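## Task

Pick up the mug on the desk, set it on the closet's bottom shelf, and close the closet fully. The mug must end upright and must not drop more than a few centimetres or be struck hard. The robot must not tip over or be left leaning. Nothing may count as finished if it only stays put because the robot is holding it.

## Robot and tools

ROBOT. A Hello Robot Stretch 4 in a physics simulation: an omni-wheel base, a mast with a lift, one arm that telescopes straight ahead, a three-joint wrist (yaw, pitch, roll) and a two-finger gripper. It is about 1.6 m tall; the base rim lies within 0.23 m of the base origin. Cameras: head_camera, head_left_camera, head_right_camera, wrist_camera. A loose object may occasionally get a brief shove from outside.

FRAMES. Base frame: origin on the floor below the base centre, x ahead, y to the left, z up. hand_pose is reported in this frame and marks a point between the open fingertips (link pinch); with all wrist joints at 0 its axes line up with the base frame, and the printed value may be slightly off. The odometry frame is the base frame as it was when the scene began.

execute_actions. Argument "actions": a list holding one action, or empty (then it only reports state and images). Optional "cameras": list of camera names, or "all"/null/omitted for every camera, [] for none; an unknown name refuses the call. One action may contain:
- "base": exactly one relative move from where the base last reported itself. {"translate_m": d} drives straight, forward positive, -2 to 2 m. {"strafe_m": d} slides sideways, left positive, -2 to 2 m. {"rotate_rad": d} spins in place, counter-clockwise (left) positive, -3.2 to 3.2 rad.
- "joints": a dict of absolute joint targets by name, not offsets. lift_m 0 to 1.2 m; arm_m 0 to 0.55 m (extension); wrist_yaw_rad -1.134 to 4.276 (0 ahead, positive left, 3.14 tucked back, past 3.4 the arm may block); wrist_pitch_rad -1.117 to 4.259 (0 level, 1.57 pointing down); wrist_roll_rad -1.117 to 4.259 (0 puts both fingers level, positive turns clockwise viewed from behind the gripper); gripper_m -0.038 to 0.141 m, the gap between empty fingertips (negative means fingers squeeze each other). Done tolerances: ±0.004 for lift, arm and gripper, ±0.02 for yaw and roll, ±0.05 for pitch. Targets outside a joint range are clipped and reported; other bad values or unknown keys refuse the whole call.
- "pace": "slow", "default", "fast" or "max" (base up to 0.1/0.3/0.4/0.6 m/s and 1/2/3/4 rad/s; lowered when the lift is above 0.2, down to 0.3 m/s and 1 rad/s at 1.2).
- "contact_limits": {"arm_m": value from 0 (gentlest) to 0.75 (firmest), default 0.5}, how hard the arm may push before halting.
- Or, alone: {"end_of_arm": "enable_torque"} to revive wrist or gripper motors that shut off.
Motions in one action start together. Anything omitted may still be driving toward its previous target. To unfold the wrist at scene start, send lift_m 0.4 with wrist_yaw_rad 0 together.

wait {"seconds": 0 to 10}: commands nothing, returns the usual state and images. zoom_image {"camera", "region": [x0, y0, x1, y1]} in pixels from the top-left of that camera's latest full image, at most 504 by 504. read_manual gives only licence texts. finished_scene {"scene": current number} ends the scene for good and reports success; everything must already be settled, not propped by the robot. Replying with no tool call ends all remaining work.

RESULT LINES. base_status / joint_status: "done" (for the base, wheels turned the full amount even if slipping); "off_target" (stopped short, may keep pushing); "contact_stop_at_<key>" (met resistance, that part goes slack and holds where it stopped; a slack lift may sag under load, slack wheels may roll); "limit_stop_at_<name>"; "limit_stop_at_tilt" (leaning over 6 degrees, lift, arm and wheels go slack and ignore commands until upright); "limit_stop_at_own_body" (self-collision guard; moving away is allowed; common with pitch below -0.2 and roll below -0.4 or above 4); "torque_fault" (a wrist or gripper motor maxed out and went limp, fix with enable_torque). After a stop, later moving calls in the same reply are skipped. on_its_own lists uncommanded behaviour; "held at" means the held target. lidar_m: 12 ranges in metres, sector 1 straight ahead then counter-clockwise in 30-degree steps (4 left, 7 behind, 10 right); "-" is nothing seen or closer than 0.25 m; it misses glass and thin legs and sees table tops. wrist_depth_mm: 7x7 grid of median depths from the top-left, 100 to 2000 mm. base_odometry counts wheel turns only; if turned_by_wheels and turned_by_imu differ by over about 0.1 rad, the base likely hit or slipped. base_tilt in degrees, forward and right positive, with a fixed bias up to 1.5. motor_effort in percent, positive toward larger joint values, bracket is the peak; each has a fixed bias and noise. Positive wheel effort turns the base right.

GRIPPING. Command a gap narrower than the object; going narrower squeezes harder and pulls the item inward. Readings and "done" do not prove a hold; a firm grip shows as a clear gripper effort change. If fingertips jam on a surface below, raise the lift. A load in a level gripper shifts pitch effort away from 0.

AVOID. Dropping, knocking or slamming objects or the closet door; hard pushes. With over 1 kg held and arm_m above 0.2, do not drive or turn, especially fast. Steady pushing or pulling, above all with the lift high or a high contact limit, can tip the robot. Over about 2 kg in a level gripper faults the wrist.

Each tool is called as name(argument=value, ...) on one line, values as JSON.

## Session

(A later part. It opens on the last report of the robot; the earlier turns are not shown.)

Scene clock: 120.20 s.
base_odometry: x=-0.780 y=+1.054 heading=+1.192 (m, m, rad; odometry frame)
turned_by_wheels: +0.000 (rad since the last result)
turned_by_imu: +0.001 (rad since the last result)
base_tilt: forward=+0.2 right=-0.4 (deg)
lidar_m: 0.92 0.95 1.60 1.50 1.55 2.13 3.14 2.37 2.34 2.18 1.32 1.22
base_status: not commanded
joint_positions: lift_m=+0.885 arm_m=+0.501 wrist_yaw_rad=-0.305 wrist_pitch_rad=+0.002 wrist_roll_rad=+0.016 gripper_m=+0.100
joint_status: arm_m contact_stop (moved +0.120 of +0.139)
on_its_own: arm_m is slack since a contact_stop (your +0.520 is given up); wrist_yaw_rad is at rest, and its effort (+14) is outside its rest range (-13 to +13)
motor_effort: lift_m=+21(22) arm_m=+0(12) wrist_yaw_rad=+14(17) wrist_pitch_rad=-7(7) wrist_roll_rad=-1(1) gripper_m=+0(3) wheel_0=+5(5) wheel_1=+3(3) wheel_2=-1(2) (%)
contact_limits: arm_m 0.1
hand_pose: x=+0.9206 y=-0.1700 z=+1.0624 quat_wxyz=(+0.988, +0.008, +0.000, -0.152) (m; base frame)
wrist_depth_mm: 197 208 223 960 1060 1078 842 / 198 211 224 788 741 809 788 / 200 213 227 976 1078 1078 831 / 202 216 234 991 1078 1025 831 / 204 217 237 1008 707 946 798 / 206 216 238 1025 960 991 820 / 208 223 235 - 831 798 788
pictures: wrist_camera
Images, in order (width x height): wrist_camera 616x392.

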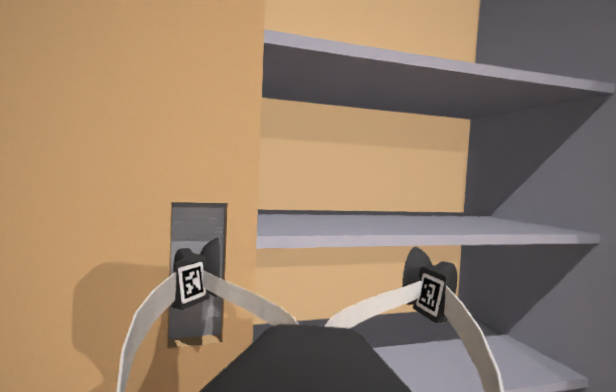

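In the recess.

execute_actions(actions=[{"base":{"strafe_m":-0.15},"joints":{"arm_m":0.497},"pace":"slow"}], cameras=["wrist_camera"])

execute_actions(actions=[{"base":{"strafe_m":-0.4},"pace":"slow"}], cameras=["wrist_camera","head_camera"])

Scene clock: 122.90 s.
base_odometry: x=-0.641 y=+0.999 heading=+1.193 (m, m, rad; odometry frame)
turned_by_wheels: +0.001 (rad since the last result)
turned_by_imu: +0.002 (rad since the last result)
base_tilt: forward=+0.3 right=-0.3 (deg)
lidar_m: 0.91 0.97 1.25 1.63 1.72 2.35 3.14 2.42 2.13 2.00 2.14 1.14
base_status: done
joint_positions: lift_m=+0.885 arm_m=+0.497 wrist_yaw_rad=-0.298 wrist_pitch_rad=+0.002 wrist_roll_rad=+0.016 gripper_m=+0.100
joint_status: all done
motor_effort: lift_m=+22(22) arm_m=-2(3) wrist_yaw_rad=-6(34) wrist_pitch_rad=-7(6) wrist_roll_rad=-1(1) gripper_m=-1(7) wheel_0=+4(24) wheel_1=-2(5) wheel_2=+4(5) (%)
hand_pose: x=+0.9183 y=-0.1683 z=+1.0624 quat_wxyz=(+0.989, +0.008, +0.000, -0.148) (m; base frame)
wrist_depth_mm: 202 213 228 960 1060 904 691 / 204 216 229 768 741 788 683 / 205 217 232 1008 1078 878 683 / 206 220 237 991 1060 878 683 / 208 222 240 1008 707 788 668 / 211 222 243 1008 976 809 683 / 213 224 238 - 820 778 676
pictures: wrist_camera
Images, in order (width x height): wrist_camera 616x392.

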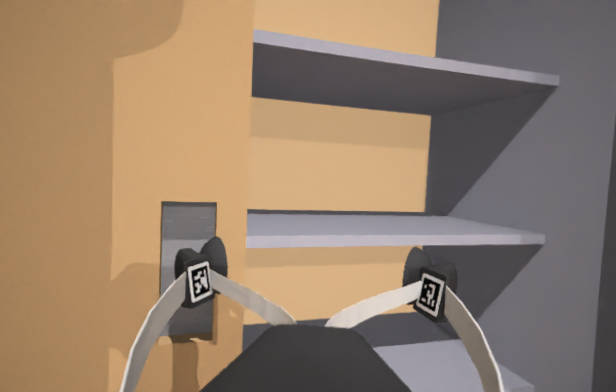

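Scene clock: 128.03 s.
base_odometry: x=-0.269 y=+0.852 heading=+1.194 (m, m, rad; odometry frame)
turned_by_wheels: +0.001 (rad since the last result)
turned_by_imu: +0.006 (rad since the last result)
base_tilt: forward=+0.3 right=-0.2 (deg)
lidar_m: 0.92 0.94 1.39 2.05 2.14 2.90 3.12 2.38 1.75 1.61 1.68 0.95
base_status: done
joint_positions: lift_m=+0.885 arm_m=+0.497 wrist_yaw_rad=-0.294 wrist_pitch_rad=+0.002 wrist_roll_rad=+0.016 gripper_m=+0.100
joint_status: not commanded
on_its_own: wrist_yaw_rad is at rest, and its effort (-19) is outside its rest range (-13 to +13)
motor_effort: lift_m=+22(22) arm_m=-2(2) wrist_yaw_rad=-19(35) wrist_pitch_rad=-7(7) wrist_roll_rad=-1(1) gripper_m=-3(7) wheel_0=+8(22) wheel_1=-1(5) wheel_2=+5(6) (%)
hand_pose: x=+0.9190 y=-0.1672 z=+1.0624 quat_wxyz=(+0.989, +0.008, +0.000, -0.146) (m; base frame)
wrist_depth_mm: 207 218 232 798 342 257 289 / 208 221 236 759 338 262 294 / 211 223 238 946 336 263 298 / 212 225 241 842 332 265 303 / 214 226 245 759 330 267 306 / 216 226 243 820 291 270 309 / 219 229 243 - 300 270 314
pictures: head_camera, wrist_camera
Images, in order (width x height): head_camera 420x560, wrist_camera 616x392.

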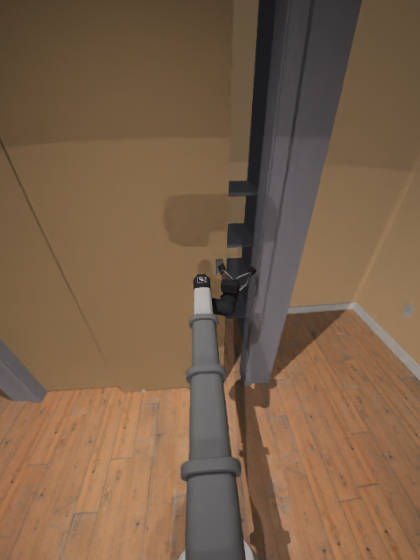

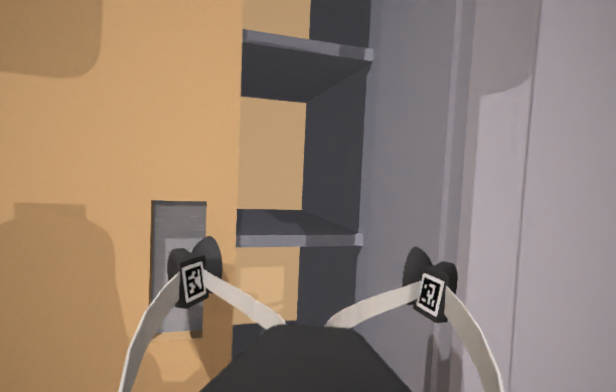

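execute_actions(actions=[{"base":{"strafe_m":0.012},"joints":{"arm_m":0.40},"pace":"slow"}], cameras=[])

execute_actions(actions=[{"base":{"strafe_m":0.13},"joints":{"wrist_yaw_rad":-0.9}}], cameras=[])

execute_actions(actions=[{"base":{"translate_m":0.1},"joints":{"arm_m":0.44},"pace":"slow"}], cameras=["wrist_camera","head_camera"])

Scene clock: 130.53 s.
base_odometry: x=-0.280 y=+0.856 heading=+1.194 (m, m, rad; odometry frame)
turned_by_wheels: +0.000 (rad since the last result)
turned_by_imu: +0.001 (rad since the last result)
base_tilt: forward=+0.3 right=-0.2 (deg)
lidar_m: 0.91 0.97 1.39 2.05 2.12 2.92 3.12 2.38 1.78 1.62 1.71 0.99
base_status: done
joint_positions: lift_m=+0.885 arm_m=+0.401 wrist_yaw_rad=-0.300 wrist_pitch_rad=+0.002 wrist_roll_rad=+0.016 gripper_m=+0.100
joint_status: all done
motor_effort: lift_m=+21(21) arm_m=-6(7) wrist_yaw_rad=-2(19) wrist_pitch_rad=-7(6) wrist_roll_rad=-1(1) gripper_m=-2(5) wheel_0=-2(7) wheel_1=+3(5) wheel_2=+2(5) (%)
hand_pose: x=+0.8218 y=-0.1687 z=+1.0624 quat_wxyz=(+0.989, +0.008, +0.000, -0.149) (m; base frame)
wrist_depth_mm: 289 304 325 991 357 384 1366 / 291 309 329 759 359 392 1397 / 293 310 332 976 364 397 1430 / 297 315 340 866 366 402 1430 / 298 319 342 842 370 404 1464 / 303 317 338 768 364 413 1464 / 304 322 342 - 375 410 1464
pictures: none
No camera images: the call's "cameras" was empty. Leave "cameras" out to get every camera's image.

Scene clock: 132.17 s.
base_odometry: x=-0.401 y=+0.904 heading=+1.194 (m, m, rad; odometry frame)
turned_by_wheels: +0.000 (rad since the last result)
turned_by_imu: +0.001 (rad since the last result)
base_tilt: forward=+0.2 right=-0.3 (deg)
lidar_m: 0.92 0.96 1.37 1.93 1.99 2.75 3.11 2.38 1.89 1.73 1.86 0.99
base_status: done
joint_positions: lift_m=+0.885 arm_m=+0.401 wrist_yaw_rad=-0.900 wrist_pitch_rad=+0.002 wrist_roll_rad=+0.016 gripper_m=+0.100
joint_status: all done
motor_effort: lift_m=+22(21) arm_m=-6(6) wrist_yaw_rad=-1(6) wrist_pitch_rad=-7(7) wrist_roll_rad=-1(1) gripper_m=-3(2) wheel_0=-1(9) wheel_1=+1(9) wheel_2=+0(1) (%)
hand_pose: x=+0.6829 y=-0.2803 z=+1.0624 quat_wxyz=(+0.901, +0.008, -0.002, -0.435) (m; base frame)
wrist_depth_mm: 338 798 492 591 1808 1618 1397 / 338 759 500 603 1863 1576 1397 / 342 809 508 609 1808 1576 1397 / 355 788 512 621 1863 1618 1397 / 359 831 500 634 1863 1576 1430 / 351 809 500 591 1808 1499 1430 / 357 759 521 - 1756 1537 1430
pictures: none
No camera images: the call's "cameras" was empty. Leave "cameras" out to get every camera's image.

Scene clock: 134.43 s.
base_odometry: x=-0.364 y=+0.997 heading=+1.194 (m, m, rad; odometry frame)
turned_by_wheels: +0.000 (rad since the last result)
turned_by_imu: +0.001 (rad since the last result)
base_tilt: forward=+0.1 right=-0.4 (deg)
lidar_m: 0.83 0.88 1.26 1.93 2.00 2.71 3.23 2.52 1.87 1.77 1.87 0.88
base_status: done
joint_positions: lift_m=+0.885 arm_m=+0.439 wrist_yaw_rad=-0.900 wrist_pitch_rad=+0.002 wrist_roll_rad=+0.016 gripper_m=+0.100
joint_status: all done
motor_effort: lift_m=+21(21) arm_m=+6(7) wrist_yaw_rad=-1(2) wrist_pitch_rad=-7(7) wrist_roll_rad=-1(1) gripper_m=-2(2) wheel_0=+3(6) wheel_1=+2(7) wheel_2=-4(8) (%)
hand_pose: x=+0.7208 y=-0.2803 z=+1.0624 quat_wxyz=(+0.900, +0.008, -0.002, -0.435) (m; base frame)
wrist_depth_mm: 222 263 634 407 535 1576 1397 / 225 264 634 404 549 1618 1397 / 227 267 640 407 1661 1576 1430 / 229 277 640 418 1756 1576 1397 / 231 286 462 424 554 1618 1397 / 234 276 466 407 517 1499 1430 / 236 272 668 - 1808 1576 1397
pictures: head_camera, wrist_camera
Images, in order (width x height): head_camera 420x560, wrist_camera 616x392.

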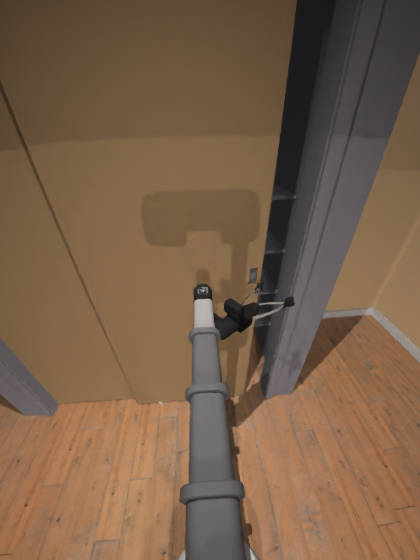

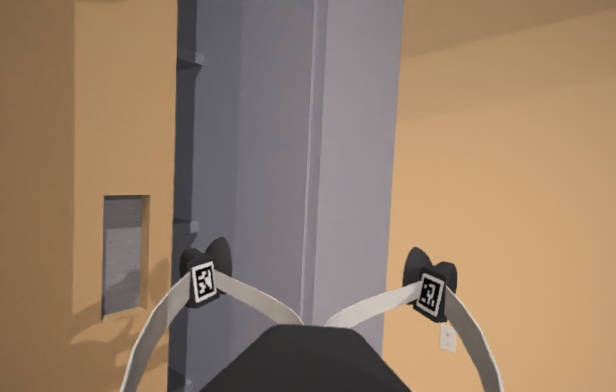

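execute_actions(actions=[{"base":{"strafe_m":0.015},"joints":{"arm_m":0.50},"pace":"slow"}], cameras=["wrist_camera"])

Scene clock: 136.33 s.
base_odometry: x=-0.378 y=+1.002 heading=+1.194 (m, m, rad; odometry frame)
turned_by_wheels: +0.000 (rad since the last result)
turned_by_imu: +0.000 (rad since the last result)
base_tilt: forward=+0.4 right=-0.4 (deg)
lidar_m: 0.83 0.87 1.24 1.90 1.98 2.67 3.24 2.49 1.91 1.77 1.86 0.89
base_status: done
joint_positions: lift_m=+0.885 arm_m=+0.499 wrist_yaw_rad=-0.900 wrist_pitch_rad=+0.002 wrist_roll_rad=+0.016 gripper_m=+0.100
joint_status: all done
motor_effort: lift_m=+21(21) arm_m=+6(7) wrist_yaw_rad=-1(0) wrist_pitch_rad=-7(6) wrist_roll_rad=-1(1) gripper_m=-3(2) wheel_0=-2(6) wheel_1=+2(8) wheel_2=+0(3) (%)
hand_pose: x=+0.7807 y=-0.2803 z=+1.0624 quat_wxyz=(+0.900, +0.008, -0.002, -0.435) (m; base frame)
wrist_depth_mm: 172 202 247 413 377 1576 1397 / 174 204 249 413 384 1618 1397 / 174 206 253 413 394 1618 1397 / 176 208 258 415 407 1576 1430 / 178 211 258 415 389 1618 1397 / 180 207 257 394 379 1576 1430 / 182 210 252 - 508 1576 1430
pictures: wrist_camera
Images, in order (width x height): wrist_camera 616x392.

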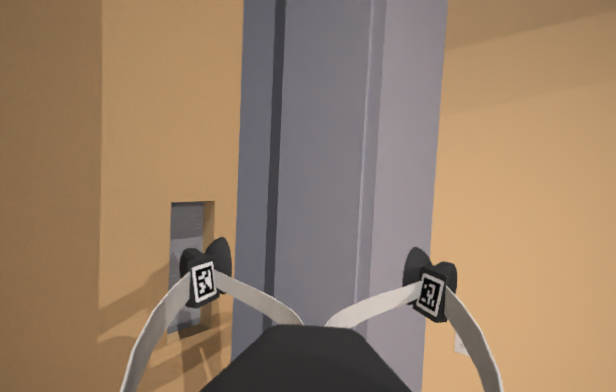

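execute_actions(actions=[{"joints":{"arm_m":0.545},"contact_limits":{"arm_m":0.1},"pace":"slow"}], cameras=["wrist_camera"])

execute_actions(actions=[{"base":{"strafe_m":-0.1},"pace":"slow"}], cameras=["wrist_camera","head_camera"])

Scene clock: 138.07 s.
base_odometry: x=-0.378 y=+1.002 heading=+1.195 (m, m, rad; odometry frame)
turned_by_wheels: +0.000 (rad since the last result)
turned_by_imu: +0.001 (rad since the last result)
base_tilt: forward=+0.4 right=-0.3 (deg)
lidar_m: 0.82 0.88 1.23 1.90 2.00 2.69 3.20 2.48 1.93 1.74 1.92 0.87
base_status: not commanded
joint_positions: lift_m=+0.885 arm_m=+0.543 wrist_yaw_rad=-0.909 wrist_pitch_rad=+0.002 wrist_roll_rad=+0.016 gripper_m=+0.100
joint_status: all done
on_its_own: wrist_yaw_rad is at rest, and its effort (+26) is outside its rest range (-13 to +13)
motor_effort: lift_m=+22(22) arm_m=+9(9) wrist_yaw_rad=+26(35) wrist_pitch_rad=-7(7) wrist_roll_rad=-1(1) gripper_m=-1(3) wheel_0=+4(11) wheel_1=+2(3) wheel_2=+0(1) (%)
contact_limits: arm_m 0.1
hand_pose: x=+0.8226 y=-0.2813 z=+1.0624 quat_wxyz=(+0.898, +0.008, -0.002, -0.439) (m; base frame)
wrist_depth_mm: 138 162 198 379 349 1537 1397 / 139 163 201 379 351 1576 1430 / 140 166 204 382 351 1537 1397 / 141 167 206 392 357 1537 1397 / 143 169 203 394 355 1537 1430 / 144 171 191 246 196 1537 1430 / 146 164 203 - 368 1537 1397
pictures: wrist_camera
Images, in order (width x height): wrist_camera 616x392.

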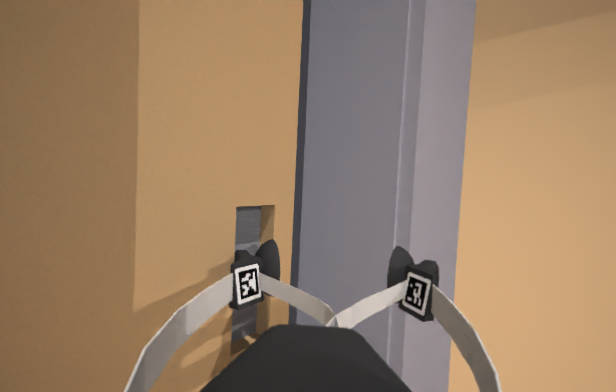

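Scene clock: 140.20 s.
base_odometry: x=-0.285 y=+0.965 heading=+1.195 (m, m, rad; odometry frame)
turned_by_wheels: +0.001 (rad since the last result)
turned_by_imu: +0.001 (rad since the last result)
base_tilt: forward=+0.1 right=-0.4 (deg)
lidar_m: 0.83 0.86 1.25 2.01 2.08 2.81 3.22 2.48 1.78 1.67 1.78 0.88
base_status: done
joint_positions: lift_m=+0.885 arm_m=+0.544 wrist_yaw_rad=-0.909 wrist_pitch_rad=+0.002 wrist_roll_rad=+0.016 gripper_m=+0.100
joint_status: not commanded
on_its_own: wrist_yaw_rad is at rest, and its effort (+24) is outside its rest range (-13 to +13)
motor_effort: lift_m=+22(22) arm_m=+8(9) wrist_yaw_rad=+24(31) wrist_pitch_rad=-7(7) wrist_roll_rad=-1(1) gripper_m=+1(0) wheel_0=+8(17) wheel_1=+0(1) wheel_2=-1(3) (%)
hand_pose: x=+0.8227 y=-0.2813 z=+1.0624 quat_wxyz=(+0.898, +0.008, -0.002, -0.439) (m; base frame)
wrist_depth_mm: 139 164 200 263 293 1464 1336 / 140 165 203 268 301 1499 1308 / 141 167 206 271 340 1499 1308 / 143 169 208 272 349 1499 1336 / 144 171 204 273 289 1499 1336 / 146 169 195 189 197 1499 1336 / 147 166 205 - 410 1430 1336
pictures: head_camera, wrist_camera
Images, in order (width x height): head_camera 420x560, wrist_camera 616x392.

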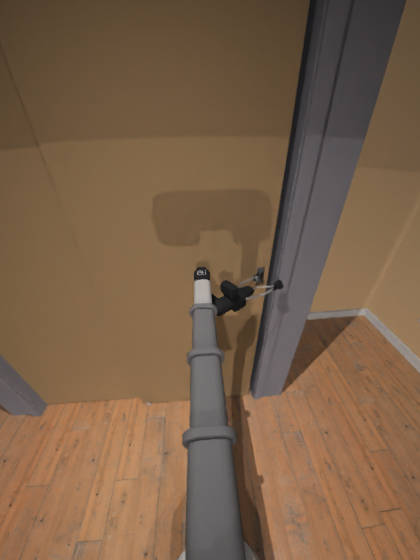

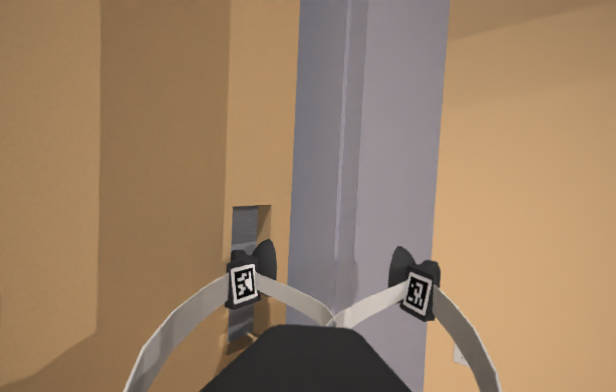

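execute_actions(actions=[{"base":{"strafe_m":-0.04},"pace":"slow"}], cameras=["wrist_camera","head_camera"])

Scene clock: 141.70 s.
base_odometry: x=-0.249 y=+0.951 heading=+1.198 (m, m, rad; odometry frame)
turned_by_wheels: +0.002 (rad since the last result)
turned_by_imu: +0.004 (rad since the last result)
base_tilt: forward=+0.3 right=-0.5 (deg)
lidar_m: 0.83 0.88 1.26 2.03 2.13 2.86 3.23 2.44 1.72 1.65 1.74 0.86
base_status: done
joint_positions: lift_m=+0.885 arm_m=+0.544 wrist_yaw_rad=-0.913 wrist_pitch_rad=+0.002 wrist_roll_rad=+0.016 gripper_m=+0.100
joint_status: not commanded
on_its_own: wrist_yaw_rad is at rest, and its effort (+37) is outside its rest range (-13 to +13)
motor_effort: lift_m=+21(21) arm_m=+8(8) wrist_yaw_rad=+37(37) wrist_pitch_rad=-8(7) wrist_roll_rad=-1(1) gripper_m=+0(1) wheel_0=+24(23) wheel_1=+7(7) wheel_2=+0(0) (%)
hand_pose: x=+0.8216 y=-0.2817 z=+1.0624 quat_wxyz=(+0.898, +0.008, -0.002, -0.441) (m; base frame)
wrist_depth_mm: 140 165 201 239 322 1430 1281 / 141 167 204 243 332 1464 1281 / 142 168 206 244 340 1499 1308 / 144 170 209 245 349 1464 1308 / 145 172 206 249 320 1464 1308 / 147 170 195 185 196 1464 1308 / 148 168 206 - 407 1430 1308
pictures: head_camera, wrist_camera
Images, in order (width x height): head_camera 420x560, wrist_camera 616x392.

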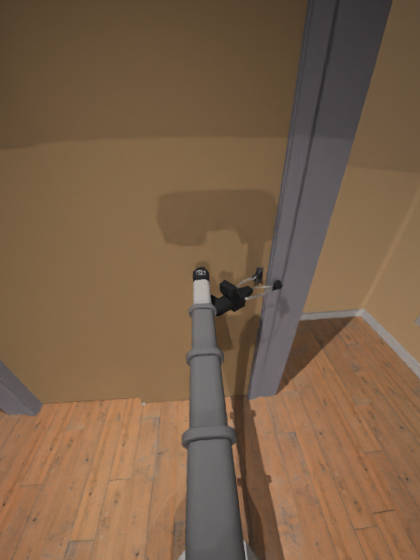

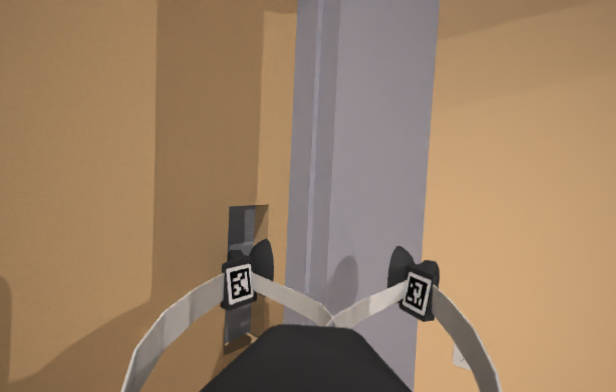

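Wheel effort rose: door is at its stop. Release.

execute_actions(actions=[{"base":{"strafe_m":0.015},"joints":{"arm_m":0.3},"pace":"slow"}], cameras=["head_camera","head_left_camera"])

finished_scene(scene=1)

Scene clock: 145.57 s.
base_odometry: x=-0.263 y=+0.956 heading=+1.198 (m, m, rad; odometry frame)
turned_by_wheels: +0.000 (rad since the last result)
turned_by_imu: +0.001 (rad since the last result)
base_tilt: forward=+0.4 right=-0.4 (deg)
lidar_m: 0.83 0.86 1.24 2.03 2.11 2.86 3.21 2.46 1.75 1.65 1.78 0.85
base_status: done
joint_positions: lift_m=+0.885 arm_m=+0.301 wrist_yaw_rad=-0.900 wrist_pitch_rad=+0.002 wrist_roll_rad=+0.016 gripper_m=+0.100
joint_status: all done
motor_effort: lift_m=+21(21) arm_m=-6(10) wrist_yaw_rad=+0(37) wrist_pitch_rad=-8(7) wrist_roll_rad=-1(1) gripper_m=-2(3) wheel_0=-3(21) wheel_1=+2(12) wheel_2=-2(4) (%)
hand_pose: x=+0.5828 y=-0.2804 z=+1.0624 quat_wxyz=(+0.900, +0.008, -0.002, -0.435) (m; base frame)
wrist_depth_mm: 340 397 466 1708 1708 1499 1308 / 340 402 469 1708 1756 1499 1336 / 343 397 477 1808 1756 1499 1281 / 347 404 480 1808 1708 1499 1336 / 349 407 469 1808 1756 1499 1308 / 353 407 452 1661 1661 1464 1308 / 357 413 473 - 1708 1464 1308
pictures: head_camera, head_left_camera
Images, in order (width x height): head_camera 420x560, head_left_camera 420x672.

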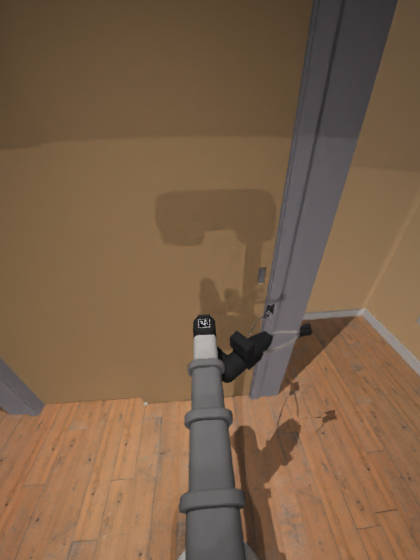

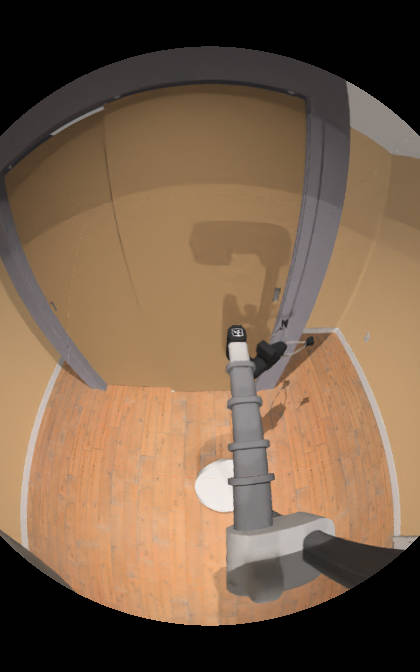

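The scene is finished: the task was done.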